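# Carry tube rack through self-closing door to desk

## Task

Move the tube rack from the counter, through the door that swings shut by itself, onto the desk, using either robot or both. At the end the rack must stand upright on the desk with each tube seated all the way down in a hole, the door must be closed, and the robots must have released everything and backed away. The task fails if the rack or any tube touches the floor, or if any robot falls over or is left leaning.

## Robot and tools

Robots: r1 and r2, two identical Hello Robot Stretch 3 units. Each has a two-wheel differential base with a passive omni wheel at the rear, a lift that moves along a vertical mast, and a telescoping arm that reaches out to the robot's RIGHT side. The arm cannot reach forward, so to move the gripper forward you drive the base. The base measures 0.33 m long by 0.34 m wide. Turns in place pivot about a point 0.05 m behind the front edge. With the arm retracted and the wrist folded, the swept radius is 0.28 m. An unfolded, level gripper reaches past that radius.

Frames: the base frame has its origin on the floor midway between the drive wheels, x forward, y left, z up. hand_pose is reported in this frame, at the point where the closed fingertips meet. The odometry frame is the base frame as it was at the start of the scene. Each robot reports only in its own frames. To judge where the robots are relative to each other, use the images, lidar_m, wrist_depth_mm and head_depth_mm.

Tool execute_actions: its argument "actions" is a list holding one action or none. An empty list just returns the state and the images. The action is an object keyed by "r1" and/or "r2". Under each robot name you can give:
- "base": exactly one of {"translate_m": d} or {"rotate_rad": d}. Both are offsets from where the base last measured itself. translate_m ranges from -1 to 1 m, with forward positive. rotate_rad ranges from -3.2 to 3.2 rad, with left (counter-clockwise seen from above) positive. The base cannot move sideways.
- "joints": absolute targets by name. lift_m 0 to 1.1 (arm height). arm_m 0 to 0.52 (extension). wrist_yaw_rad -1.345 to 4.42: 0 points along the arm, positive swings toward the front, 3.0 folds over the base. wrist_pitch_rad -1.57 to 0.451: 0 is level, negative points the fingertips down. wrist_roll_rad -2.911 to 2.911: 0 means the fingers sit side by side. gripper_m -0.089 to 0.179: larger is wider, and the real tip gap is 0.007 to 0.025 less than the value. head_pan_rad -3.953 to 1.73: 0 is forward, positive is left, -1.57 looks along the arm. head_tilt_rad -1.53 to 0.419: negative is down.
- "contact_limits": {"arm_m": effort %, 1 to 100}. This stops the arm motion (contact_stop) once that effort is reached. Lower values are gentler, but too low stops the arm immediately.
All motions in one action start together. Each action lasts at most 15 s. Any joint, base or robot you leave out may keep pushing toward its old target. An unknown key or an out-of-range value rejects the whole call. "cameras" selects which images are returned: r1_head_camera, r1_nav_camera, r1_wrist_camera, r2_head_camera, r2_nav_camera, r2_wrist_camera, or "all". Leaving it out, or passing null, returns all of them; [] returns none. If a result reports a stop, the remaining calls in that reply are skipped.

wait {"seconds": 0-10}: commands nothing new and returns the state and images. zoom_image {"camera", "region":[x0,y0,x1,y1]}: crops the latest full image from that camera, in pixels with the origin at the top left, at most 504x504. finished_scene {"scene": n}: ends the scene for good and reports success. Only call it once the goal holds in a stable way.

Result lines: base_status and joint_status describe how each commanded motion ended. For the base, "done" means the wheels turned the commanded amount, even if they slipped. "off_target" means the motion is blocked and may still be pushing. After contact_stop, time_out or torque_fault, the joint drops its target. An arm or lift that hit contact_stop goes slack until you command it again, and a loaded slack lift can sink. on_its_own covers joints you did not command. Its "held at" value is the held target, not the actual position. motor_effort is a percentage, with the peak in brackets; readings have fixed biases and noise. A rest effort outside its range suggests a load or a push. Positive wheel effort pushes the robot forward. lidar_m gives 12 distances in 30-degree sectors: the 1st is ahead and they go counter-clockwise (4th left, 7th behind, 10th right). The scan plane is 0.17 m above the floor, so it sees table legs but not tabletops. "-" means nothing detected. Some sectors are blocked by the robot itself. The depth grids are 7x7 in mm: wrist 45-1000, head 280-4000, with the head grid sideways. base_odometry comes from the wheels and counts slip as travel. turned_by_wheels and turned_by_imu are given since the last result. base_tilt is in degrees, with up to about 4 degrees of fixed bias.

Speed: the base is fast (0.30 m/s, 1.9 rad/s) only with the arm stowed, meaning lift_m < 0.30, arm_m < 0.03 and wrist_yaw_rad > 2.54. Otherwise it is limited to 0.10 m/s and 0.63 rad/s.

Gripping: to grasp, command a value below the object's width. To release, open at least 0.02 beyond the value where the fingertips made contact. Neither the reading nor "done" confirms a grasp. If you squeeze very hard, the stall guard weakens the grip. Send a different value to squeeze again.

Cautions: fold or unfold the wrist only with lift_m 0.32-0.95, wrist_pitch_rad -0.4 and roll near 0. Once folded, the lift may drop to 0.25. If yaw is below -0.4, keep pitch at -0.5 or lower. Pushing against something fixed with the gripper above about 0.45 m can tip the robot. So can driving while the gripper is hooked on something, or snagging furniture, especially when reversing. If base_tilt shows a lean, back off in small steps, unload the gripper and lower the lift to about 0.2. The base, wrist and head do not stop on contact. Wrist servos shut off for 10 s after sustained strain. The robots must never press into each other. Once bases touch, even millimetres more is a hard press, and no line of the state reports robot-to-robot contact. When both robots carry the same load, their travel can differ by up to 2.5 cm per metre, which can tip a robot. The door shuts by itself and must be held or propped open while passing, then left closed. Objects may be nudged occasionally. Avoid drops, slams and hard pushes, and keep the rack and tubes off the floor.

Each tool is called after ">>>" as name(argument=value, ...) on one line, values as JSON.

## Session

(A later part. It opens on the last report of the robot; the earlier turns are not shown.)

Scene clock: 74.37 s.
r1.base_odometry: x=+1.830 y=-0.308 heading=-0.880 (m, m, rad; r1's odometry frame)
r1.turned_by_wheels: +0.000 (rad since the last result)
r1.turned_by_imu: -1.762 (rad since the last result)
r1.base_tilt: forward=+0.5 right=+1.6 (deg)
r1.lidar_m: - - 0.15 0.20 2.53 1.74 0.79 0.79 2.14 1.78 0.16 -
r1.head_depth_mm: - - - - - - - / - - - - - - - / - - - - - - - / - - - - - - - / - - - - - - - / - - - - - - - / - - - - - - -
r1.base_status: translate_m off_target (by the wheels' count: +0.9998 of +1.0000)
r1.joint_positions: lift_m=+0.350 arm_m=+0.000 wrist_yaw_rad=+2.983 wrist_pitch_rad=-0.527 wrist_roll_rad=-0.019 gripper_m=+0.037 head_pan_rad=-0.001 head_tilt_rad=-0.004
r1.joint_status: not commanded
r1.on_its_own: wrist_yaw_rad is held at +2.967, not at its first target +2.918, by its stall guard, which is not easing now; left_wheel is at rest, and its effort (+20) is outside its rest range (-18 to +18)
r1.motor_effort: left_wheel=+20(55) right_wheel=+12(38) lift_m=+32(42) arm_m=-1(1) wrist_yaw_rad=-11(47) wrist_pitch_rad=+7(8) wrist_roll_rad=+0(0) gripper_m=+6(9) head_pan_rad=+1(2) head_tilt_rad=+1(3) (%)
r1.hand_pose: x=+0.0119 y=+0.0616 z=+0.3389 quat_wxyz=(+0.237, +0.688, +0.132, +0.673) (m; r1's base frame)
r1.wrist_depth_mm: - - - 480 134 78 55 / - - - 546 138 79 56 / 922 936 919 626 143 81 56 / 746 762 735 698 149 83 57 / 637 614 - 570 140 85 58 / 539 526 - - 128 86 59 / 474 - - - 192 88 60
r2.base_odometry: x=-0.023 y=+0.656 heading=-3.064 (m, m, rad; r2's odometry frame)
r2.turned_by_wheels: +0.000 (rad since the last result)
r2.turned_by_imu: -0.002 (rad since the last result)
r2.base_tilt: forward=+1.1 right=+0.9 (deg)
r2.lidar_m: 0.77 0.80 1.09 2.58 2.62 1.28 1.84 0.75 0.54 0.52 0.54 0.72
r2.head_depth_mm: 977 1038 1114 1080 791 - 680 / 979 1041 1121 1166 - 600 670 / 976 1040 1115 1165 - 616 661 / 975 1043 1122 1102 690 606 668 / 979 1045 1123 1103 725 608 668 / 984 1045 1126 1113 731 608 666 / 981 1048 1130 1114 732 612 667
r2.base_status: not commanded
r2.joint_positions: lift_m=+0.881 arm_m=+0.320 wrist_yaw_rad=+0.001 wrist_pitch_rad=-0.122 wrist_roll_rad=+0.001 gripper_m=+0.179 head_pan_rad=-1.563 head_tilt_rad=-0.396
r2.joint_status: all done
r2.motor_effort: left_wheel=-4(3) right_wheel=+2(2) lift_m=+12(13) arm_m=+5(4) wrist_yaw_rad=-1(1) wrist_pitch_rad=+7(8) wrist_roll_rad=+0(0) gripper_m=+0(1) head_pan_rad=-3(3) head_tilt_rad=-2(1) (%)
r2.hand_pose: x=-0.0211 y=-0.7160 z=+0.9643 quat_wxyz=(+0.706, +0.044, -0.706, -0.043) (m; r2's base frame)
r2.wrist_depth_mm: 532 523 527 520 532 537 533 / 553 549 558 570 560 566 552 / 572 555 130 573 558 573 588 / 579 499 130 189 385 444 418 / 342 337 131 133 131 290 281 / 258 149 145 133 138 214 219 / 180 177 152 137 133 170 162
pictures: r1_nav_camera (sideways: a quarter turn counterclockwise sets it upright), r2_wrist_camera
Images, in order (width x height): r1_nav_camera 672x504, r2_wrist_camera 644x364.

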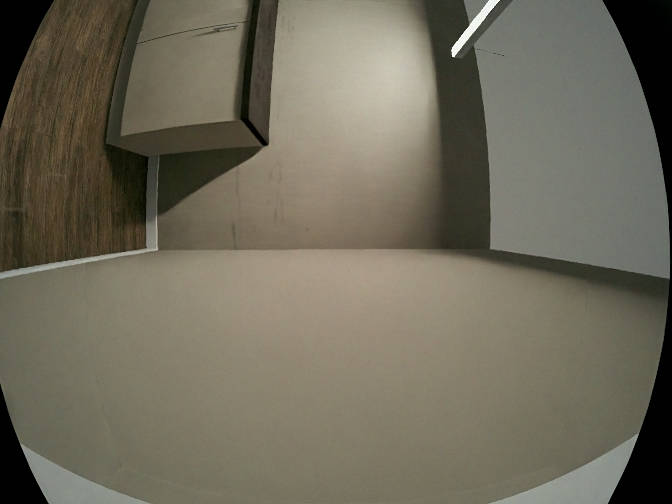

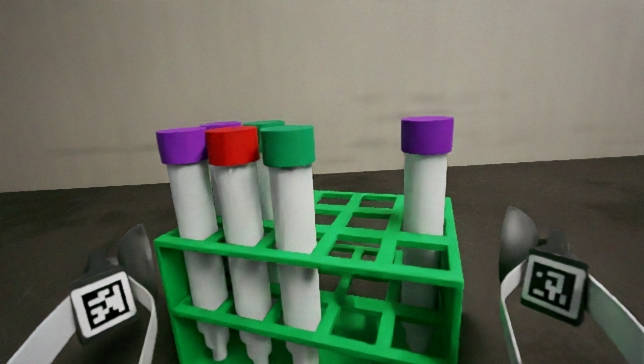

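>>> execute_actions(actions=[{"r1":{"base":{"translate_m":-0.3}},"r2":{"joints":{"gripper_m":0.10}}}], cameras=[])

>>> execute_actions(actions=[{"r1":{"joints":{"head_pan_rad":1.57,"head_tilt_rad":-0.6}},"r2":{"joints":{"lift_m":0.98}}}], cameras=["r1_nav_camera","r2_head_camera"])

Scene clock: 85.60 s.
r1.base_odometry: x=+1.639 y=-0.077 heading=-0.880 (m, m, rad; r1's odometry frame)
r1.turned_by_wheels: +0.000 (rad since the last result)
r1.turned_by_imu: -0.001 (rad since the last result)
r1.base_tilt: forward=+0.6 right=+1.6 (deg)
r1.lidar_m: 0.19 0.16 0.16 0.18 0.29 1.43 0.66 0.50 1.75 1.84 1.84 0.36
r1.head_depth_mm: 293 294 300 303 306 313 339 / - - - - - - - / - - - - - - - / - - - - - - - / - - - - - - - / - - - - - - - / - - - - - - -
r1.base_status: done
r1.joint_positions: lift_m=+0.350 arm_m=+0.000 wrist_yaw_rad=+2.968 wrist_pitch_rad=-0.527 wrist_roll_rad=-0.019 gripper_m=+0.037 head_pan_rad=-0.001 head_tilt_rad=-0.004
r1.joint_status: not commanded
r1.on_its_own: wrist_yaw_rad is held at +2.967, not at its first target +2.918, by its stall guard, which is not easing now
r1.motor_effort: left_wheel=+3(25) right_wheel=+1(14) lift_m=+33(33) arm_m=-1(1) wrist_yaw_rad=+0(11) wrist_pitch_rad=+7(7) wrist_roll_rad=+0(0) gripper_m=+1(5) head_pan_rad=+2(1) head_tilt_rad=+1(2) (%)
r1.hand_pose: x=+0.0149 y=+0.0611 z=+0.3389 quat_wxyz=(+0.242, +0.689, +0.127, +0.671) (m; r1's base frame)
r1.wrist_depth_mm: - - 261 213 181 157 139 / - - 290 237 197 168 148 / 975 905 323 265 218 182 158 / 754 722 374 305 241 199 171 / 633 624 431 342 261 220 185 / 531 550 - 378 - 247 203 / 482 - - - 367 269 223
r2.base_odometry: x=-0.023 y=+0.656 heading=-3.064 (m, m, rad; r2's odometry frame)
r2.turned_by_wheels: +0.000 (rad since the last result)
r2.turned_by_imu: -0.001 (rad since the last result)
r2.base_tilt: forward=+1.2 right=+0.8 (deg)
r2.lidar_m: 0.77 0.80 1.09 2.59 1.90 1.91 1.84 0.75 0.54 0.52 0.54 0.72
r2.head_depth_mm: 972 1036 1111 1083 791 - 679 / 980 1045 1115 1164 - 600 667 / 977 1045 1122 1163 - 617 660 / 976 1047 1117 1140 691 605 669 / 979 1039 1121 1106 725 608 668 / 982 1050 1125 1114 726 608 667 / 983 1050 1128 1117 733 611 668
r2.base_status: not commanded
r2.joint_positions: lift_m=+0.881 arm_m=+0.320 wrist_yaw_rad=+0.001 wrist_pitch_rad=-0.121 wrist_roll_rad=+0.001 gripper_m=+0.100 head_pan_rad=-1.563 head_tilt_rad=-0.396
r2.joint_status: all done
r2.motor_effort: left_wheel=-4(4) right_wheel=+2(2) lift_m=+12(13) arm_m=+5(5) wrist_yaw_rad=+0(1) wrist_pitch_rad=+7(8) wrist_roll_rad=+0(0) gripper_m=+1(83) head_pan_rad=-3(3) head_tilt_rad=-2(2) (%)
r2.hand_pose: x=-0.0213 y=-0.7160 z=+0.9643 quat_wxyz=(+0.706, +0.043, -0.706, -0.043) (m; r2's base frame)
r2.wrist_depth_mm: 532 524 539 540 532 535 528 / 555 556 549 547 559 558 556 / 570 581 180 573 569 596 583 / 584 593 175 199 415 447 419 / 346 327 179 157 154 289 279 / 246 240 186 167 164 218 208 / 188 183 182 166 166 172 169
pictures: none
No camera images: the call's "cameras" was empty. Leave "cameras" out to get every camera's image.

Scene clock: 87.33 s.
r1.base_odometry: x=+1.639 y=-0.077 heading=-0.880 (m, m, rad; r1's odometry frame)
r1.turned_by_wheels: +0.000 (rad since the last result)
r1.turned_by_imu: +0.000 (rad since the last result)
r1.base_tilt: forward=+0.6 right=+1.6 (deg)
r1.lidar_m: 0.19 0.16 0.16 0.18 0.29 1.43 0.66 0.50 1.75 1.83 1.85 0.36
r1.head_depth_mm: - - - - - - - / - - - - - - - / - - - - - - 304 / - - - - - 304 374 / - - - - 301 367 501 / - - - 299 361 477 640 / - - 298 349 423 - -
r1.base_status: not commanded
r1.joint_positions: lift_m=+0.350 arm_m=+0.000 wrist_yaw_rad=+2.968 wrist_pitch_rad=-0.527 wrist_roll_rad=-0.019 gripper_m=+0.037 head_pan_rad=+1.563 head_tilt_rad=-0.592
r1.joint_status: all done
r1.on_its_own: wrist_yaw_rad is held at +2.967, not at its first target +2.918, by its stall guard, which is not easing now
r1.motor_effort: left_wheel=+2(3) right_wheel=+1(1) lift_m=+32(32) arm_m=-1(1) wrist_yaw_rad=-1(0) wrist_pitch_rad=+7(7) wrist_roll_rad=+1(0) gripper_m=+1(0) head_pan_rad=+3(33) head_tilt_rad=-3(23) (%)
r1.hand_pose: x=+0.0149 y=+0.0611 z=+0.3389 quat_wxyz=(+0.242, +0.689, +0.127, +0.671) (m; r1's base frame)
r1.wrist_depth_mm: - - 260 214 181 156 138 / - - 291 237 198 169 147 / 931 884 327 266 219 183 158 / 749 716 375 305 240 201 171 / 628 637 428 344 264 219 185 / 544 533 - 379 - 243 203 / 468 - - - 374 273 224
r2.base_odometry: x=-0.023 y=+0.656 heading=-3.064 (m, m, rad; r2's odometry frame)
r2.turned_by_wheels: +0.000 (rad since the last result)
r2.turned_by_imu: +0.000 (rad since the last result)
r2.base_tilt: forward=+1.3 right=+0.8 (deg)
r2.lidar_m: 0.77 0.80 1.09 2.59 1.91 1.91 1.84 0.76 0.54 0.52 0.53 0.72
r2.head_depth_mm: 971 1036 1115 - 681 598 673 / 975 1045 1101 - 713 601 670 / 975 1039 1112 - 687 603 660 / 983 1044 1120 1023 721 606 670 / 983 1047 1120 1102 725 607 671 / 980 1047 1120 1105 729 609 668 / 983 1051 1126 1121 730 611 668
r2.base_status: not commanded
r2.joint_positions: lift_m=+0.979 arm_m=+0.320 wrist_yaw_rad=+0.001 wrist_pitch_rad=-0.122 wrist_roll_rad=+0.001 gripper_m=+0.100 head_pan_rad=-1.563 head_tilt_rad=-0.396
r2.joint_status: all done
r2.motor_effort: left_wheel=-3(4) right_wheel=+2(2) lift_m=+30(31) arm_m=+5(5) wrist_yaw_rad=+0(0) wrist_pitch_rad=+7(7) wrist_roll_rad=+0(0) gripper_m=+1(0) head_pan_rad=-3(3) head_tilt_rad=-3(2) (%)
r2.hand_pose: x=-0.0213 y=-0.7160 z=+1.0631 quat_wxyz=(+0.706, +0.044, -0.706, -0.043) (m; r2's base frame)
r2.wrist_depth_mm: 522 527 526 537 534 537 541 / 549 555 563 550 558 543 573 / 575 573 583 581 582 576 582 / 593 615 591 616 600 593 606 / 605 618 614 529 546 497 485 / 424 411 199 348 360 378 361 / 330 316 224 199 275 293 289
pictures: r1_nav_camera (sideways: a quarter turn counterclockwise sets it upright), r2_head_camera (sideways: a quarter turn clockwise sets it upright)
Images, in order (width x height): r1_nav_camera 672x504, r2_head_camera 896x504.

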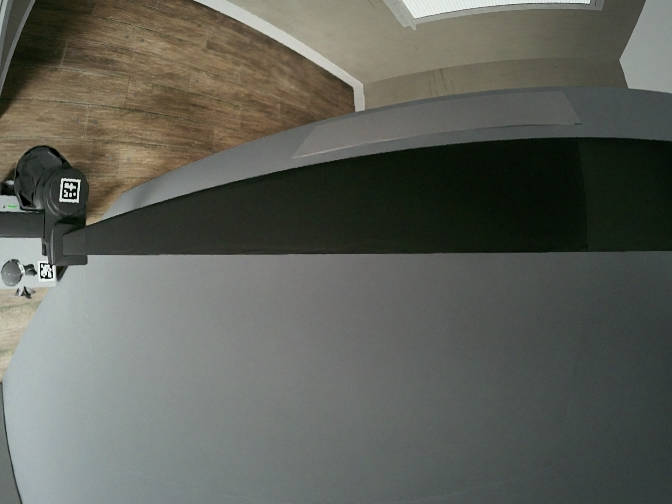

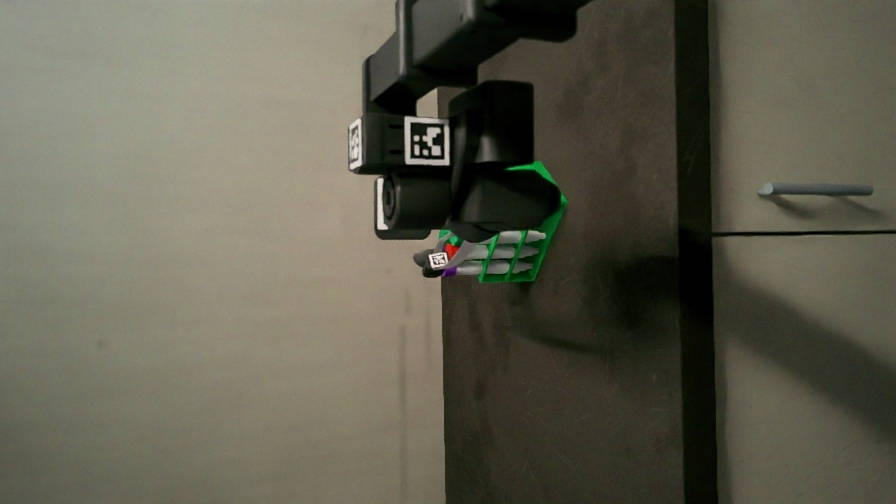

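>>> execute_actions(actions=[{"r1":{"base":{"rotate_rad":1.5},"joints":{"head_pan_rad":0,"head_tilt_rad":-0.3}},"r2":{"joints":{"gripper_m":0.179,"arm_m":0.24}}}], cameras=[])

>>> execute_actions(actions=[{"r2":{"joints":{"lift_m":0.88}}}], cameras=["r1_nav_camera","r2_wrist_camera"])

Scene clock: 95.87 s.
r1.base_odometry: x=+1.639 y=-0.077 heading=+0.619 (m, m, rad; r1's odometry frame)
r1.turned_by_wheels: +1.500 (rad since the last result)
r1.turned_by_imu: +1.384 (rad since the last result)
r1.base_tilt: forward=+0.6 right=+1.5 (deg)
r1.lidar_m: - 0.15 0.26 1.33 0.51 1.53 1.99 1.82 2.57 0.19 0.15 -
r1.head_depth_mm: - - - - - - - / - - - - - - - / - - - - - - - / - - - - - - - / - - - - - - - / - - - - - - - / - - - - - - -
r1.base_status: done
r1.joint_positions: lift_m=+0.350 arm_m=+0.000 wrist_yaw_rad=+2.962 wrist_pitch_rad=-0.528 wrist_roll_rad=-0.019 gripper_m=+0.037 head_pan_rad=-0.002 head_tilt_rad=-0.299
r1.joint_status: all done
r1.on_its_own: wrist_yaw_rad is held at +2.967, not at its first target +2.918, by its stall guard, which is not easing now
r1.motor_effort: left_wheel=-1(23) right_wheel=+14(36) lift_m=+32(33) arm_m=+0(1) wrist_yaw_rad=+6(21) wrist_pitch_rad=+7(8) wrist_roll_rad=+0(1) gripper_m=+1(4) head_pan_rad=+0(33) head_tilt_rad=-2(19) (%)
r1.hand_pose: x=+0.0162 y=+0.0608 z=+0.3389 quat_wxyz=(+0.244, +0.690, +0.125, +0.670) (m; r1's base frame)
r1.wrist_depth_mm: 382 - - - - 293 161 / 418 - - - - 278 155 / 470 477 926 938 871 265 151 / 753 537 737 726 715 252 147 / 623 585 623 598 575 241 142 / 543 540 - 549 - 230 139 / 464 - - - 456 203 135
r2.base_odometry: x=-0.023 y=+0.656 heading=-3.064 (m, m, rad; r2's odometry frame)
r2.turned_by_wheels: +0.000 (rad since the last result)
r2.turned_by_imu: -0.001 (rad since the last result)
r2.base_tilt: forward=+1.2 right=+0.8 (deg)
r2.lidar_m: 0.77 0.80 1.09 2.59 2.04 1.91 1.84 0.76 0.54 0.52 0.54 0.72
r2.head_depth_mm: 978 1034 1117 - 653 598 672 / 976 1039 1120 - 639 601 670 / 976 1045 1118 - - 603 663 / 973 1045 1117 1103 721 604 672 / 981 1042 1116 1141 724 606 668 / 977 1047 1125 1109 729 610 669 / 981 1050 1123 1116 733 613 667
r2.base_status: not commanded
r2.joint_positions: lift_m=+0.979 arm_m=+0.240 wrist_yaw_rad=+0.001 wrist_pitch_rad=-0.122 wrist_roll_rad=+0.001 gripper_m=+0.179 head_pan_rad=-1.563 head_tilt_rad=-0.396
r2.joint_status: all done
r2.motor_effort: left_wheel=-3(3) right_wheel=+2(2) lift_m=+30(30) arm_m=-5(6) wrist_yaw_rad=+0(0) wrist_pitch_rad=+7(7) wrist_roll_rad=+0(0) gripper_m=+0(84) head_pan_rad=-3(3) head_tilt_rad=-2(2) (%)
r2.hand_pose: x=-0.0213 y=-0.6368 z=+1.0631 quat_wxyz=(+0.706, +0.044, -0.706, -0.043) (m; r2's base frame)
r2.wrist_depth_mm: 607 614 591 597 594 599 604 / 618 609 627 636 641 627 616 / 648 669 670 652 653 648 655 / 674 674 676 697 678 691 681 / 587 588 514 317 520 498 480 / 431 406 360 279 363 370 378 / 322 306 310 271 288 295 281
pictures: none
No camera images: the call's "cameras" was empty. Leave "cameras" out to get every camera's image.

Scene clock: 97.60 s.
r1.base_odometry: x=+1.639 y=-0.077 heading=+0.619 (m, m, rad; r1's odometry frame)
r1.turned_by_wheels: +0.000 (rad since the last result)
r1.turned_by_imu: +0.000 (rad since the last result)
r1.base_tilt: forward=+0.6 right=+1.5 (deg)
r1.lidar_m: - 0.15 0.26 1.33 0.51 1.53 1.99 1.82 2.57 0.19 0.15 -
r1.head_depth_mm: - - - - - - - / - - - - - - - / - - - - - - - / - - - - - - - / - - - - - - - / - - - - - - - / - - - - - - -
r1.base_status: not commanded
r1.joint_positions: lift_m=+0.350 arm_m=+0.000 wrist_yaw_rad=+2.962 wrist_pitch_rad=-0.528 wrist_roll_rad=-0.019 gripper_m=+0.037 head_pan_rad=-0.002 head_tilt_rad=-0.299
r1.joint_status: not commanded
r1.on_its_own: wrist_yaw_rad is held at +2.967, not at its first target +2.918, by its stall guard, which is not easing now
r1.motor_effort: left_wheel=-1(2) right_wheel=+14(14) lift_m=+32(32) arm_m=-1(1) wrist_yaw_rad=+4(5) wrist_pitch_rad=+7(7) wrist_roll_rad=+0(0) gripper_m=+1(0) head_pan_rad=+1(1) head_tilt_rad=-1(0) (%)
r1.hand_pose: x=+0.0162 y=+0.0608 z=+0.3389 quat_wxyz=(+0.244, +0.690, +0.125, +0.670) (m; r1's base frame)
r1.wrist_depth_mm: 386 - - - - 294 161 / 414 - - - - 279 155 / 470 479 933 929 847 264 151 / 713 531 737 742 712 254 146 / 612 576 635 628 583 239 143 / 543 536 - 555 - 229 139 / 474 - - - 455 205 136
r2.base_odometry: x=-0.023 y=+0.656 heading=-3.064 (m, m, rad; r2's odometry frame)
r2.turned_by_wheels: +0.000 (rad since the last result)
r2.turned_by_imu: +0.000 (rad since the last result)
r2.base_tilt: forward=+1.4 right=+0.8 (deg)
r2.lidar_m: 0.77 0.80 1.09 2.59 2.05 1.91 1.84 0.75 0.54 0.52 0.54 0.72
r2.head_depth_mm: 973 1035 1116 1081 792 - 682 / 978 1042 1120 1086 839 - 671 / 977 1041 1116 1099 - - 660 / 973 1045 1117 1024 742 606 669 / 980 1049 1126 1107 723 607 667 / 980 1045 1121 1109 730 609 667 / 981 1048 1129 1121 732 611 667
r2.base_status: not commanded
r2.joint_positions: lift_m=+0.881 arm_m=+0.240 wrist_yaw_rad=+0.001 wrist_pitch_rad=-0.122 wrist_roll_rad=+0.001 gripper_m=+0.179 head_pan_rad=-1.563 head_tilt_rad=-0.396
r2.joint_status: all done
r2.motor_effort: left_wheel=-3(3) right_wheel=+2(2) lift_m=+13(26) arm_m=-5(5) wrist_yaw_rad=+0(0) wrist_pitch_rad=+7(7) wrist_roll_rad=+0(0) gripper_m=+1(1) head_pan_rad=-3(3) head_tilt_rad=-3(2) (%)
r2.hand_pose: x=-0.0213 y=-0.6368 z=+0.9642 quat_wxyz=(+0.706, +0.043, -0.706, -0.043) (m; r2's base frame)
r2.wrist_depth_mm: 596 587 593 594 590 607 610 / 628 630 622 641 640 624 626 / 640 651 641 642 657 660 649 / 591 560 280 243 421 443 423 / 346 349 293 256 279 291 279 / 257 236 232 222 220 214 218 / 179 179 182 178 174 171 163
pictures: r1_nav_camera (sideways: a quarter turn counterclockwise sets it upright), r2_wrist_camera
Images, in order (width x height): r1_nav_camera 672x504, r2_wrist_camera 644x364.

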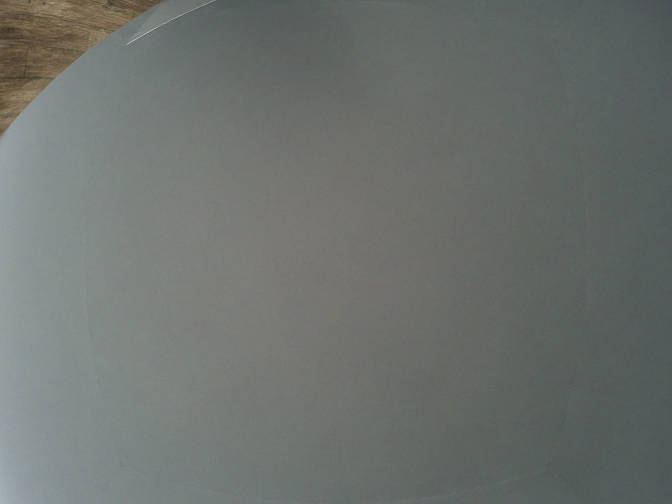

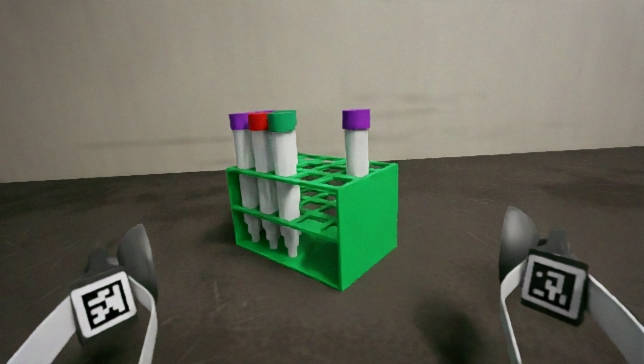

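>>> execute_actions(actions=[{"r1":{"base":{"translate_m":0.5}}}], cameras=["r1_nav_camera","r2_wrist_camera","r2_head_camera"])

Scene clock: 120.10 s.
r1.base_odometry: x=+2.046 y=+0.213 heading=+0.619 (m, m, rad; r1's odometry frame)
r1.turned_by_wheels: +0.000 (rad since the last result)
r1.turned_by_imu: -1.058 (rad since the last result)
r1.base_tilt: forward=+0.5 right=+1.6 (deg)
r1.lidar_m: - - 0.15 0.33 1.83 1.56 0.78 0.80 2.29 0.20 0.15 -
r1.head_depth_mm: - - - - - - - / - - - - - - - / - - - - - - - / - - - - - - - / - - - - - - - / - - - - - - - / - - - - - - -
r1.base_status: done
r1.joint_positions: lift_m=+0.350 arm_m=+0.000 wrist_yaw_rad=+2.968 wrist_pitch_rad=-0.527 wrist_roll_rad=-0.019 gripper_m=+0.037 head_pan_rad=+0.007 head_tilt_rad=-0.297
r1.joint_status: not commanded
r1.on_its_own: wrist_yaw_rad is held at +2.967, not at its first target +2.918, by its stall guard, which is not easing now
r1.motor_effort: left_wheel=+3(12) right_wheel=+17(44) lift_m=+32(32) arm_m=-1(0) wrist_yaw_rad=-1(12) wrist_pitch_rad=+7(7) wrist_roll_rad=+0(0) gripper_m=+1(3) head_pan_rad=-2(5) head_tilt_rad=-1(10) (%)
r1.hand_pose: x=+0.0149 y=+0.0610 z=+0.3389 quat_wxyz=(+0.242, +0.689, +0.127, +0.671) (m; r1's base frame)
r1.wrist_depth_mm: - - - - 182 99 69 / - - - - 184 101 69 / 928 970 941 880 191 102 70 / 761 766 750 714 195 104 71 / 620 626 651 591 178 105 71 / 540 526 - 529 - 107 72 / 469 - - - 246 102 73
r2.base_odometry: x=-0.023 y=+0.656 heading=-3.064 (m, m, rad; r2's odometry frame)
r2.turned_by_wheels: +0.000 (rad since the last result)
r2.turned_by_imu: -0.001 (rad since the last result)
r2.base_tilt: forward=+1.2 right=+0.8 (deg)
r2.lidar_m: 0.77 0.80 1.09 2.59 1.43 1.45 1.84 0.75 0.54 0.52 0.54 0.72
r2.head_depth_mm: 970 1038 1116 1081 790 - 682 / 973 1040 1120 1086 839 - 673 / 979 1040 1115 1094 - - 664 / 979 1046 1123 1027 739 605 670 / 982 1042 1120 1111 726 606 669 / 980 1046 1124 1115 730 609 669 / 984 1051 1119 1120 732 611 667
r2.base_status: not commanded
r2.joint_positions: lift_m=+0.881 arm_m=+0.240 wrist_yaw_rad=+0.001 wrist_pitch_rad=-0.122 wrist_roll_rad=+0.001 gripper_m=+0.179 head_pan_rad=-1.563 head_tilt_rad=-0.396
r2.joint_status: not commanded
r2.motor_effort: left_wheel=-3(3) right_wheel=+2(2) lift_m=+13(13) arm_m=-5(5) wrist_yaw_rad=+0(0) wrist_pitch_rad=+7(7) wrist_roll_rad=+0(0) gripper_m=+1(1) head_pan_rad=-3(3) head_tilt_rad=-1(1) (%)
r2.hand_pose: x=-0.0213 y=-0.6368 z=+0.9642 quat_wxyz=(+0.706, +0.043, -0.706, -0.043) (m; r2's base frame)
r2.wrist_depth_mm: 588 603 607 592 606 604 605 / 627 624 630 628 633 625 635 / 649 653 638 631 655 647 655 / 574 541 281 244 420 441 419 / 349 347 295 255 274 294 281 / 255 236 231 223 220 215 218 / 180 179 182 178 174 169 162
pictures: r1_nav_camera (sideways: a quarter turn counterclockwise sets it upright), r2_head_camera (sideways: a quarter turn clockwise sets it upright), r2_wrist_camera
Images, in order (width x height): r1_nav_camera 672x504, r2_head_camera 896x504, r2_wrist_camera 644x364.

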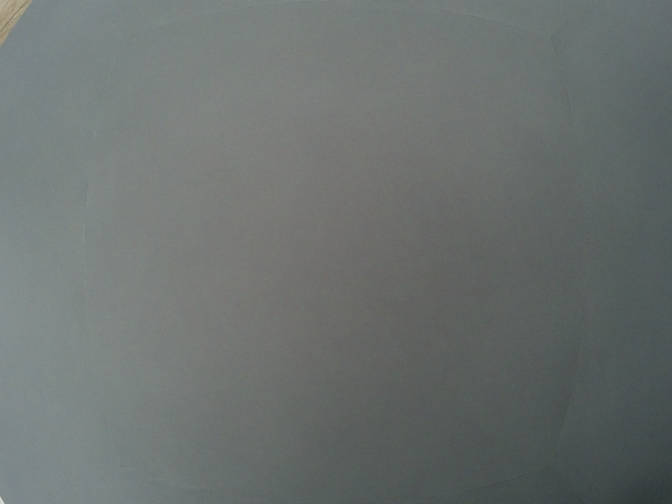

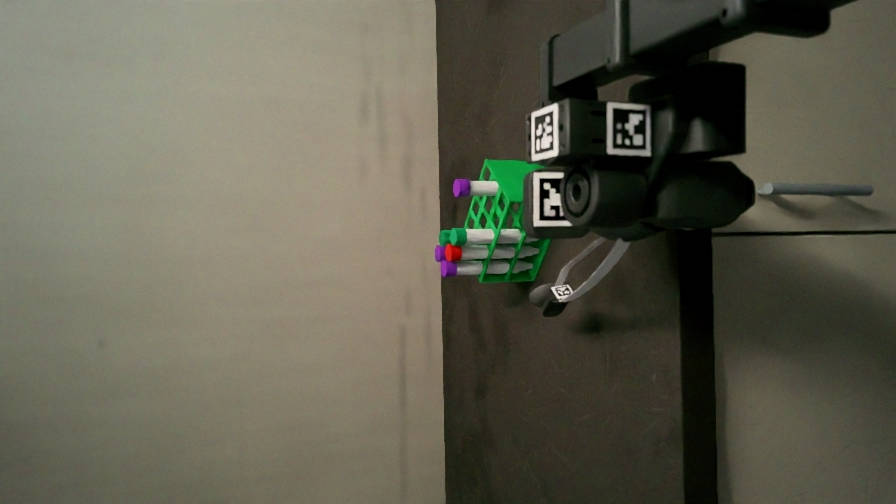

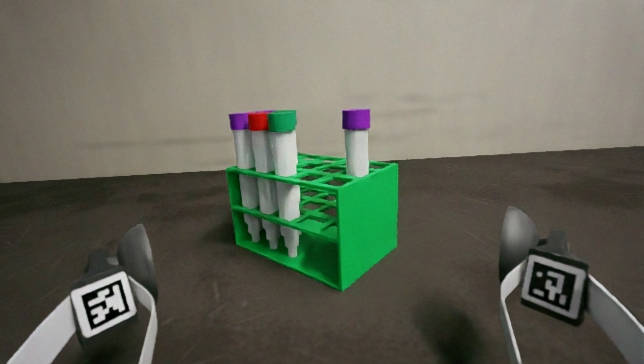

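>>> execute_actions(actions=[{"r1":{"base":{"translate_m":-0.2}}}], cameras=["r1_nav_camera"])

>>> execute_actions(actions=[{"r1":{"base":{"rotate_rad":1.2},"joints":{"head_tilt_rad":-0.7}}}], cameras=["r1_nav_camera"])

Scene clock: 128.40 s.
r1.base_odometry: x=+1.883 y=+0.097 heading=+0.619 (m, m, rad; r1's odometry frame)
r1.turned_by_wheels: +0.000 (rad since the last result)
r1.turned_by_imu: +0.000 (rad since the last result)
r1.base_tilt: forward=+0.6 right=+1.5 (deg)
r1.lidar_m: - - 0.15 0.18 1.60 1.36 0.58 0.59 2.16 1.98 0.25 0.16
r1.head_depth_mm: - - - - - - - / - - - - - - - / - - - - - - - / - - - - - - - / - - - - - - - / - - - - - - - / - - - - - - -
r1.base_status: done
r1.joint_positions: lift_m=+0.350 arm_m=+0.000 wrist_yaw_rad=+2.968 wrist_pitch_rad=-0.527 wrist_roll_rad=-0.019 gripper_m=+0.037 head_pan_rad=+0.007 head_tilt_rad=-0.298
r1.joint_status: not commanded
r1.on_its_own: wrist_yaw_rad is held at +2.967, not at its first target +2.918, by its stall guard, which is not easing now
r1.motor_effort: left_wheel=+5(14) right_wheel=+0(14) lift_m=+32(33) arm_m=-1(0) wrist_yaw_rad=-1(0) wrist_pitch_rad=+7(7) wrist_roll_rad=+0(0) gripper_m=+1(1) head_pan_rad=-3(3) head_tilt_rad=-1(2) (%)
r1.hand_pose: x=+0.0150 y=+0.0611 z=+0.3390 quat_wxyz=(+0.242, +0.689, +0.127, +0.671) (m; r1's base frame)
r1.wrist_depth_mm: - - - 242 161 120 96 / - - - 271 172 127 100 / 919 931 878 301 186 133 105 / 755 749 741 349 202 141 109 / 630 632 642 380 204 150 114 / 542 541 - 372 - 160 120 / 469 - - - 284 166 126
r2.base_odometry: x=-0.023 y=+0.656 heading=-3.064 (m, m, rad; r2's odometry frame)
r2.turned_by_wheels: +0.000 (rad since the last result)
r2.turned_by_imu: -0.001 (rad since the last result)
r2.base_tilt: forward=+1.1 right=+0.7 (deg)
r2.lidar_m: 0.77 0.80 1.09 2.59 1.77 1.80 1.84 0.76 0.54 0.52 0.54 0.72
r2.head_depth_mm: 971 1039 1117 1077 790 - 681 / 974 1042 1116 1086 838 - 670 / 979 1043 1121 1090 - - 662 / 976 1045 1127 1027 742 606 669 / 982 1046 1120 1102 725 606 668 / 982 1049 1124 1113 729 609 669 / 985 1049 1123 1122 733 611 667
r2.base_status: not commanded
r2.joint_positions: lift_m=+0.881 arm_m=+0.240 wrist_yaw_rad=+0.001 wrist_pitch_rad=-0.122 wrist_roll_rad=+0.001 gripper_m=+0.179 head_pan_rad=-1.563 head_tilt_rad=-0.396
r2.joint_status: not commanded
r2.motor_effort: left_wheel=-4(3) right_wheel=+2(2) lift_m=+11(13) arm_m=-5(5) wrist_yaw_rad=+0(0) wrist_pitch_rad=+7(7) wrist_roll_rad=+0(0) gripper_m=+0(1) head_pan_rad=-3(3) head_tilt_rad=-2(2) (%)
r2.hand_pose: x=-0.0213 y=-0.6368 z=+0.9642 quat_wxyz=(+0.706, +0.043, -0.706, -0.043) (m; r2's base frame)
r2.wrist_depth_mm: 586 595 590 596 600 627 587 / 617 616 628 627 632 637 631 / 640 648 644 643 654 645 657 / 585 555 281 241 418 433 410 / 350 345 295 251 284 293 280 / 258 235 231 222 220 211 218 / 180 178 182 176 175 170 161
pictures: r1_nav_camera (sideways: a quarter turn counterclockwise sets it upright)
Images, in order (width x height): r1_nav_camera 672x504.

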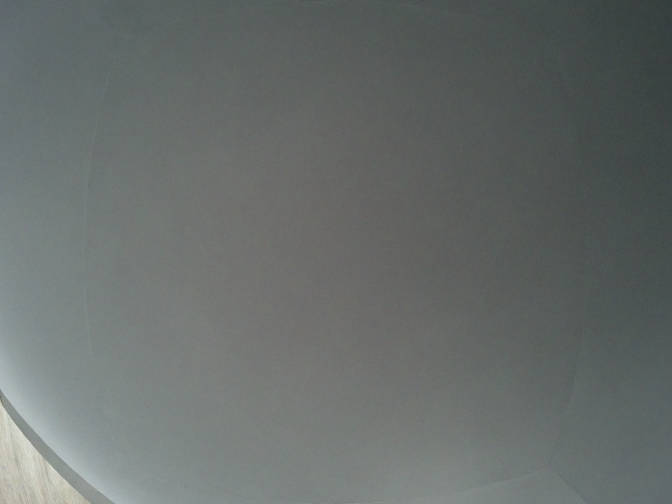

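Scene clock: 131.33 s.
r1.base_odometry: x=+1.883 y=+0.097 heading=+1.819 (m, m, rad; r1's odometry frame)
r1.turned_by_wheels: +1.200 (rad since the last result)
r1.turned_by_imu: +1.062 (rad since the last result)
r1.base_tilt: forward=+0.6 right=+1.5 (deg)
r1.lidar_m: 0.22 0.42 1.58 1.35 0.56 0.57 2.14 1.97 0.33 0.21 0.18 0.19
r1.head_depth_mm: - - - - - - 313 / - - - - - 314 383 / - - - 288 317 388 502 / - - 291 320 393 509 721 / - 292 324 398 516 736 1086 / 292 326 398 520 1446 1314 1129 / 327 405 2319 1930 1560 1311 1131
r1.base_status: done
r1.joint_positions: lift_m=+0.350 arm_m=+0.000 wrist_yaw_rad=+2.964 wrist_pitch_rad=-0.527 wrist_roll_rad=-0.019 gripper_m=+0.037 head_pan_rad=-0.007 head_tilt_rad=-0.694
r1.joint_status: all done
r1.on_its_own: wrist_yaw_rad is held at +2.967, not at its first target +2.918, by its stall guard, which is not easing now
r1.motor_effort: left_wheel=-3(12) right_wheel=+6(41) lift_m=+32(32) arm_m=+0(1) wrist_yaw_rad=+3(23) wrist_pitch_rad=+7(8) wrist_roll_rad=+0(0) gripper_m=+1(2) head_pan_rad=+2(9) head_tilt_rad=-2(22) (%)
r1.hand_pose: x=+0.0157 y=+0.0609 z=+0.3390 quat_wxyz=(+0.243, +0.690, +0.126, +0.670) (m; r1's base frame)
r1.wrist_depth_mm: 664 - - - - - - / 610 - - - - - - / 521 849 926 915 912 928 891 / 514 727 741 743 742 727 708 / 572 600 636 618 635 616 612 / 534 524 - 549 - 510 530 / 469 - - - 444 465 442
r2.base_odometry: x=-0.023 y=+0.656 heading=-3.064 (m, m, rad; r2's odometry frame)
r2.turned_by_wheels: +0.000 (rad since the last result)
r2.turned_by_imu: +0.000 (rad since the last result)
r2.base_tilt: forward=+1.3 right=+0.7 (deg)
r2.lidar_m: 0.77 0.80 1.09 2.59 1.66 1.70 1.84 0.75 0.54 0.52 0.54 0.72
r2.head_depth_mm: 976 1041 1117 1078 794 - 681 / 974 1041 1115 1088 838 - 670 / 972 1041 1121 1090 - - 661 / 975 1041 1118 1026 743 606 667 / 978 1044 1123 1101 723 607 672 / 979 1048 1126 1111 730 608 669 / 983 1049 1124 1120 732 611 665
r2.base_status: not commanded
r2.joint_positions: lift_m=+0.881 arm_m=+0.240 wrist_yaw_rad=+0.001 wrist_pitch_rad=-0.122 wrist_roll_rad=+0.001 gripper_m=+0.179 head_pan_rad=-1.563 head_tilt_rad=-0.396
r2.joint_status: not commanded
r2.motor_effort: left_wheel=-3(3) right_wheel=+2(2) lift_m=+12(12) arm_m=-5(5) wrist_yaw_rad=+0(0) wrist_pitch_rad=+7(7) wrist_roll_rad=+0(0) gripper_m=+1(0) head_pan_rad=-3(3) head_tilt_rad=-2(1) (%)
r2.hand_pose: x=-0.0213 y=-0.6368 z=+0.9642 quat_wxyz=(+0.706, +0.043, -0.706, -0.043) (m; r2's base frame)
r2.wrist_depth_mm: 596 613 620 597 599 609 595 / 610 625 629 629 635 624 648 / 647 652 651 629 633 658 649 / 587 540 282 242 412 442 427 / 343 343 298 252 278 293 279 / 260 236 232 223 222 215 218 / 180 178 182 178 174 171 161
pictures: r1_nav_camera (sideways: a quarter turn counterclockwise sets it upright)
Images, in order (width x height): r1_nav_camera 672x504.

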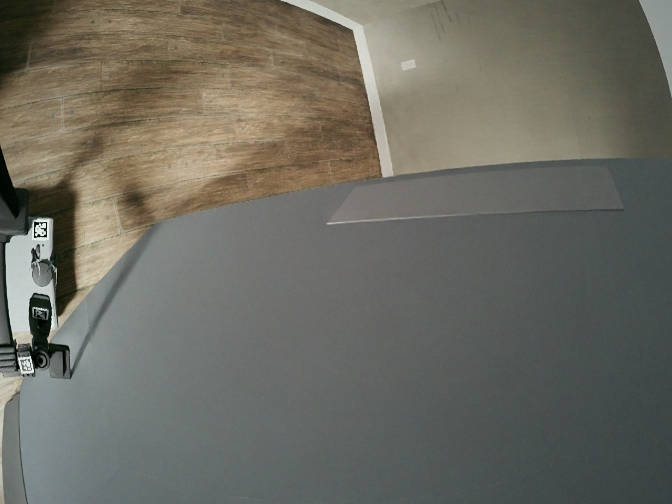

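>>> execute_actions(actions=[{"r1":{"base":{"rotate_rad":0.4}}}], cameras=[])

>>> execute_actions(actions=[{"r1":{"base":{"translate_m":0.4}}}], cameras=["r1_nav_camera"])

Scene clock: 135.97 s.
r1.base_odometry: x=+1.883 y=+0.097 heading=+2.219 (m, m, rad; r1's odometry frame)
r1.turned_by_wheels: +0.400 (rad since the last result)
r1.turned_by_imu: +0.353 (rad since the last result)
r1.base_tilt: forward=+0.6 right=+1.5 (deg)
r1.lidar_m: 0.40 1.78 1.37 0.73 0.59 2.09 1.95 0.48 0.25 0.21 0.21 0.24
r1.head_depth_mm: 303 319 340 362 388 418 453 / 363 390 420 459 501 553 614 / 1945 2178 2223 626 707 817 961 / 2003 2245 2480 1920 1561 1317 1135 / 2020 2306 2513 1929 1562 1310 1124 / 2075 2337 2513 1931 1563 1316 1131 / 2080 2366 2496 1935 1567 1315 1128
r1.base_status: done
r1.joint_positions: lift_m=+0.350 arm_m=+0.000 wrist_yaw_rad=+2.971 wrist_pitch_rad=-0.527 wrist_roll_rad=-0.019 gripper_m=+0.037 head_pan_rad=-0.007 head_tilt_rad=-0.694
r1.joint_status: not commanded
r1.on_its_own: wrist_yaw_rad is held at +2.967, not at its first target +2.918, by its stall guard, which is not easing now
r1.motor_effort: left_wheel=-1(6) right_wheel=+7(17) lift_m=+32(32) arm_m=-1(1) wrist_yaw_rad=-2(5) wrist_pitch_rad=+7(7) wrist_roll_rad=-1(0) gripper_m=+0(0) head_pan_rad=+3(2) head_tilt_rad=-2(2) (%)
r1.hand_pose: x=+0.0143 y=+0.0612 z=+0.3390 quat_wxyz=(+0.241, +0.689, +0.128, +0.671) (m; r1's base frame)
r1.wrist_depth_mm: - - - - - - - / - - - - - - - / 934 758 905 957 908 906 882 / 738 702 730 735 746 724 714 / 636 620 633 631 641 617 609 / 539 532 - 547 - 530 520 / 469 - - - 451 458 458
r2.base_odometry: x=-0.023 y=+0.656 heading=-3.064 (m, m, rad; r2's odometry frame)
r2.turned_by_wheels: +0.000 (rad since the last result)
r2.turned_by_imu: -0.001 (rad since the last result)
r2.base_tilt: forward=+1.2 right=+0.7 (deg)
r2.lidar_m: 0.77 0.80 1.09 2.59 1.60 1.65 1.84 0.75 0.54 0.52 0.54 0.72
r2.head_depth_mm: 973 1037 1115 1077 792 - 680 / 976 1042 1116 1084 840 - 672 / 977 1043 1120 1095 - - 659 / 978 1049 1117 1025 742 606 668 / 981 1045 1120 1107 724 608 668 / 982 1046 1127 1113 730 609 668 / 984 1048 1124 1120 731 611 665
r2.base_status: not commanded
r2.joint_positions: lift_m=+0.881 arm_m=+0.240 wrist_yaw_rad=+0.001 wrist_pitch_rad=-0.122 wrist_roll_rad=+0.001 gripper_m=+0.179 head_pan_rad=-1.563 head_tilt_rad=-0.396
r2.joint_status: not commanded
r2.motor_effort: left_wheel=-3(4) right_wheel=+2(2) lift_m=+13(12) arm_m=-5(5) wrist_yaw_rad=+0(1) wrist_pitch_rad=+7(7) wrist_roll_rad=+0(0) gripper_m=+1(0) head_pan_rad=-3(3) head_tilt_rad=-1(0) (%)
r2.hand_pose: x=-0.0213 y=-0.6368 z=+0.9642 quat_wxyz=(+0.706, +0.043, -0.706, -0.043) (m; r2's base frame)
r2.wrist_depth_mm: 601 587 595 594 610 623 615 / 638 614 613 616 620 641 633 / 654 640 644 653 646 663 655 / 575 541 282 241 418 443 416 / 344 346 298 252 275 296 280 / 257 235 230 223 222 214 218 / 180 178 182 178 173 171 163
pictures: none
No camera images: the call's "cameras" was empty. Leave "cameras" out to get every camera's image.

Scene clock: 141.00 s.
r1.base_odometry: x=+1.642 y=+0.416 heading=+2.219 (m, m, rad; r1's odometry frame)
r1.turned_by_wheels: +0.000 (rad since the last result)
r1.turned_by_imu: +0.004 (rad since the last result)
r1.base_tilt: forward=+0.5 right=+1.5 (deg)
r1.lidar_m: 1.98 1.73 1.34 1.32 0.85 0.79 2.36 0.35 0.23 0.21 0.22 2.02
r1.head_depth_mm: 1603 1826 2088 1930 1571 1317 1136 / 1621 1831 2115 1935 1565 1322 1133 / 1641 1866 2155 1940 1567 1321 1131 / 1665 1890 2205 1941 1563 1319 1134 / 1679 1929 2236 1928 1571 1315 1135 / 1708 1955 2235 1930 1561 1314 1135 / 1720 1964 2248 1932 1566 1313 1132
r1.base_status: done
r1.joint_positions: lift_m=+0.350 arm_m=+0.000 wrist_yaw_rad=+2.973 wrist_pitch_rad=-0.527 wrist_roll_rad=-0.019 gripper_m=+0.037 head_pan_rad=-0.007 head_tilt_rad=-0.694
r1.joint_status: not commanded
r1.on_its_own: wrist_yaw_rad is held at +2.967, not at its first target +2.918, by its stall guard, which is not easing now
r1.motor_effort: left_wheel=-2(4) right_wheel=+3(12) lift_m=+32(32) arm_m=-1(1) wrist_yaw_rad=-4(4) wrist_pitch_rad=+7(7) wrist_roll_rad=+0(0) gripper_m=+1(1) head_pan_rad=+3(3) head_tilt_rad=-1(2) (%)
r1.hand_pose: x=+0.0140 y=+0.0612 z=+0.3390 quat_wxyz=(+0.240, +0.689, +0.128, +0.671) (m; r1's base frame)
r1.wrist_depth_mm: 775 - - - - - - / 764 - - - - - - / 787 923 926 917 919 898 883 / 736 757 746 721 730 746 706 / 649 629 642 613 624 602 616 / 543 546 - 533 - 527 518 / 480 - - - 449 465 448
r2.base_odometry: x=-0.023 y=+0.656 heading=-3.064 (m, m, rad; r2's odometry frame)
r2.turned_by_wheels: +0.000 (rad since the last result)
r2.turned_by_imu: -0.001 (rad since the last result)
r2.base_tilt: forward=+1.2 right=+0.8 (deg)
r2.lidar_m: 0.77 0.80 1.09 2.58 1.47 1.50 1.84 0.75 0.54 0.52 0.54 0.72
r2.head_depth_mm: 976 1045 1108 1080 795 - 681 / 975 1045 1121 1082 835 - 669 / 975 1045 1117 1088 - - 661 / 977 1045 1118 1031 743 605 670 / 979 1045 1123 1106 725 607 671 / 980 1048 1122 1114 728 608 668 / 983 1048 1127 1120 731 611 666
r2.base_status: not commanded
r2.joint_positions: lift_m=+0.881 arm_m=+0.240 wrist_yaw_rad=+0.001 wrist_pitch_rad=-0.122 wrist_roll_rad=+0.001 gripper_m=+0.179 head_pan_rad=-1.563 head_tilt_rad=-0.396
r2.joint_status: not commanded
r2.motor_effort: left_wheel=-3(4) right_wheel=+2(2) lift_m=+13(13) arm_m=-5(5) wrist_yaw_rad=+0(1) wrist_pitch_rad=+7(7) wrist_roll_rad=+0(0) gripper_m=+1(1) head_pan_rad=-3(3) head_tilt_rad=-2(2) (%)
r2.hand_pose: x=-0.0213 y=-0.6368 z=+0.9642 quat_wxyz=(+0.706, +0.043, -0.706, -0.043) (m; r2's base frame)
r2.wrist_depth_mm: 602 597 605 595 599 611 603 / 610 613 638 622 627 638 637 / 650 650 636 634 655 650 652 / 588 551 280 242 419 438 418 / 344 348 295 252 277 293 285 / 258 234 232 221 221 213 218 / 180 178 182 177 174 170 162
pictures: r1_nav_camera (sideways: a quarter turn counterclockwise sets it upright)
Images, in order (width x height): r1_nav_camera 672x504.

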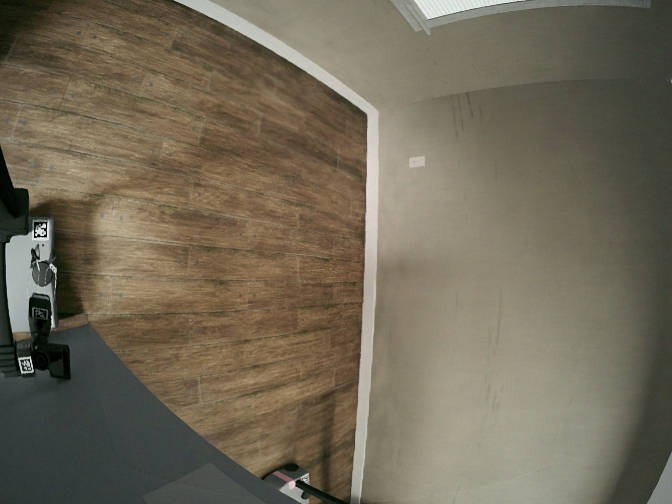

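>>> execute_actions(actions=[{"r1":{"base":{"rotate_rad":-0.9}}}], cameras=[])

>>> execute_actions(actions=[{"r1":{"base":{"translate_m":0.25}}}], cameras=["r1_nav_camera"])

Scene clock: 147.77 s.
r1.base_odometry: x=+1.642 y=+0.416 heading=+1.319 (m, m, rad; r1's odometry frame)
r1.turned_by_wheels: -0.900 (rad since the last result)
r1.turned_by_imu: -0.901 (rad since the last result)
r1.base_tilt: forward=+0.6 right=+1.6 (deg)
r1.lidar_m: 0.15 0.16 1.99 1.55 1.32 1.32 0.79 0.89 0.88 0.20 0.15 -
r1.head_depth_mm: - - - - - - - / - - - - - - - / - - - - - - - / - - - - - - - / - - - - - - 337 / - - - - - - 1111 / - - - - 1518 1309 1135
r1.base_status: done
r1.joint_positions: lift_m=+0.350 arm_m=+0.000 wrist_yaw_rad=+2.967 wrist_pitch_rad=-0.527 wrist_roll_rad=-0.019 gripper_m=+0.037 head_pan_rad=-0.007 head_tilt_rad=-0.694
r1.joint_status: not commanded
r1.on_its_own: wrist_yaw_rad is held at +2.967, not at its first target +2.918, by its stall guard, which is not easing now
r1.motor_effort: left_wheel=+2(6) right_wheel=+2(6) lift_m=+32(32) arm_m=-1(1) wrist_yaw_rad=+0(6) wrist_pitch_rad=+7(7) wrist_roll_rad=+0(0) gripper_m=+1(1) head_pan_rad=+3(3) head_tilt_rad=-3(2) (%)
r1.hand_pose: x=+0.0151 y=+0.0610 z=+0.3390 quat_wxyz=(+0.242, +0.690, +0.127, +0.671) (m; r1's base frame)
r1.wrist_depth_mm: 999 - - - - - - / - - - - - - - / 926 941 908 926 875 914 886 / 754 755 771 756 738 727 712 / 624 635 652 603 633 607 170 / 534 550 - 549 - 529 165 / 485 - - - 460 245 158
r2.base_odometry: x=-0.023 y=+0.656 heading=-3.064 (m, m, rad; r2's odometry frame)
r2.turned_by_wheels: +0.000 (rad since the last result)
r2.turned_by_imu: -0.001 (rad since the last result)
r2.base_tilt: forward=+1.1 right=+0.8 (deg)
r2.lidar_m: 0.77 0.80 1.09 2.59 1.57 1.62 1.84 0.76 0.54 0.52 0.53 0.72
r2.head_depth_mm: 971 1038 1113 1079 788 - 681 / 972 1036 1114 1083 838 - 671 / 977 1039 1123 1093 - - 661 / 979 1043 1123 1024 745 606 671 / 978 1046 1124 1103 726 606 669 / 979 1045 1129 1115 728 608 668 / 979 1045 1121 1122 732 611 668
r2.base_status: not commanded
r2.joint_positions: lift_m=+0.881 arm_m=+0.240 wrist_yaw_rad=+0.001 wrist_pitch_rad=-0.122 wrist_roll_rad=+0.001 gripper_m=+0.179 head_pan_rad=-1.563 head_tilt_rad=-0.396
r2.joint_status: not commanded
r2.motor_effort: left_wheel=-3(4) right_wheel=+2(2) lift_m=+13(13) arm_m=-5(5) wrist_yaw_rad=+0(0) wrist_pitch_rad=+7(8) wrist_roll_rad=+0(0) gripper_m=+1(1) head_pan_rad=-3(3) head_tilt_rad=-2(2) (%)
r2.hand_pose: x=-0.0213 y=-0.6368 z=+0.9642 quat_wxyz=(+0.706, +0.043, -0.706, -0.043) (m; r2's base frame)
r2.wrist_depth_mm: 593 603 606 608 611 597 600 / 625 624 625 627 633 616 623 / 662 651 655 639 646 655 655 / 582 550 280 243 427 436 421 / 351 345 295 254 277 293 280 / 259 234 230 221 220 213 216 / 180 179 181 179 175 170 162
pictures: none
No camera images: the call's "cameras" was empty. Leave "cameras" out to get every camera's image.

Scene clock: 151.23 s.
r1.base_odometry: x=+1.704 y=+0.658 heading=+1.318 (m, m, rad; r1's odometry frame)
r1.turned_by_wheels: +0.000 (rad since the last result)
r1.turned_by_imu: +0.002 (rad since the last result)
r1.base_tilt: forward=+0.5 right=+1.5 (deg)
r1.lidar_m: 1.36 1.82 1.82 1.77 1.50 1.50 1.03 2.70 0.37 0.20 0.17 0.17
r1.head_depth_mm: 1726 1639 1827 1935 1570 1371 293 / 1610 1788 2003 1934 1573 1315 379 / 1109 1949 2232 1759 1564 1313 1130 / 1140 2096 2326 1749 1564 1316 1133 / 1921 2167 2370 1918 1564 1314 1133 / 1773 1968 2225 1941 1567 1317 1128 / 1632 1806 2003 1913 1558 1307 1129
r1.base_status: done
r1.joint_positions: lift_m=+0.350 arm_m=+0.000 wrist_yaw_rad=+2.962 wrist_pitch_rad=-0.527 wrist_roll_rad=-0.019 gripper_m=+0.037 head_pan_rad=-0.007 head_tilt_rad=-0.694
r1.joint_status: not commanded
r1.on_its_own: wrist_yaw_rad is held at +2.967, not at its first target +2.918, by its stall guard, which is not easing now
r1.motor_effort: left_wheel=+0(7) right_wheel=+4(14) lift_m=+32(31) arm_m=-1(1) wrist_yaw_rad=+4(8) wrist_pitch_rad=+7(7) wrist_roll_rad=+0(0) gripper_m=+1(0) head_pan_rad=+3(3) head_tilt_rad=-2(2) (%)
r1.hand_pose: x=+0.0161 y=+0.0609 z=+0.3390 quat_wxyz=(+0.244, +0.690, +0.125, +0.670) (m; r1's base frame)
r1.wrist_depth_mm: - - - - - - - / - - - - - - - / 932 938 895 936 881 952 873 / 772 758 754 759 739 703 710 / 625 630 643 612 630 604 614 / 538 544 - 534 - 524 525 / 474 - - - 447 464 465
r2.base_odometry: x=-0.023 y=+0.656 heading=-3.064 (m, m, rad; r2's odometry frame)
r2.turned_by_wheels: +0.000 (rad since the last result)
r2.turned_by_imu: +0.000 (rad since the last result)
r2.base_tilt: forward=+1.2 right=+0.8 (deg)
r2.lidar_m: 0.77 0.80 1.09 2.59 1.47 1.33 1.84 0.75 0.54 0.52 0.54 0.72
r2.head_depth_mm: 976 1043 1110 1084 792 - 684 / 978 1042 1120 1083 833 - 670 / 979 1039 1118 1089 - - 661 / 978 1044 1115 1025 743 606 669 / 980 1042 1125 1106 725 605 668 / 979 1048 1129 1110 729 609 669 / 986 1050 1125 1117 732 611 666
r2.base_status: not commanded
r2.joint_positions: lift_m=+0.881 arm_m=+0.240 wrist_yaw_rad=+0.001 wrist_pitch_rad=-0.122 wrist_roll_rad=+0.001 gripper_m=+0.179 head_pan_rad=-1.563 head_tilt_rad=-0.396
r2.joint_status: not commanded
r2.motor_effort: left_wheel=-3(3) right_wheel=+2(2) lift_m=+13(13) arm_m=-6(5) wrist_yaw_rad=+0(0) wrist_pitch_rad=+7(7) wrist_roll_rad=+0(0) gripper_m=+1(1) head_pan_rad=-3(3) head_tilt_rad=-2(3) (%)
r2.hand_pose: x=-0.0213 y=-0.6368 z=+0.9642 quat_wxyz=(+0.706, +0.043, -0.706, -0.043) (m; r2's base frame)
r2.wrist_depth_mm: 602 589 599 591 599 602 600 / 614 619 631 629 615 634 629 / 652 673 659 641 648 666 679 / 571 555 283 242 423 443 423 / 342 347 294 252 278 291 281 / 256 234 233 222 220 213 219 / 180 178 180 179 175 169 163
pictures: r1_nav_camera (sideways: a quarter turn counterclockwise sets it upright)
Images, in order (width x height): r1_nav_camera 672x504.

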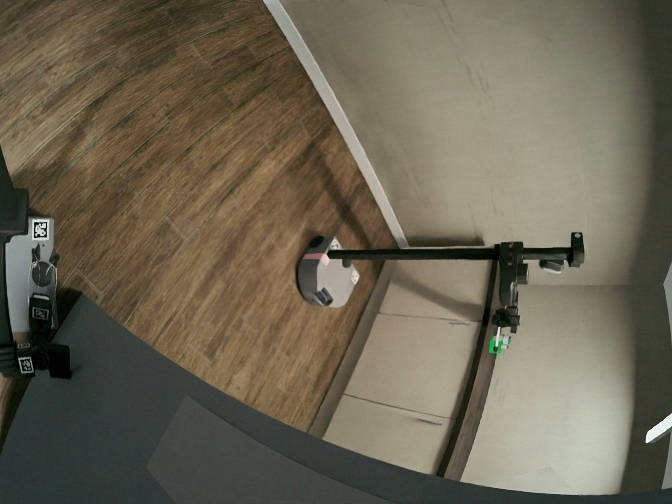

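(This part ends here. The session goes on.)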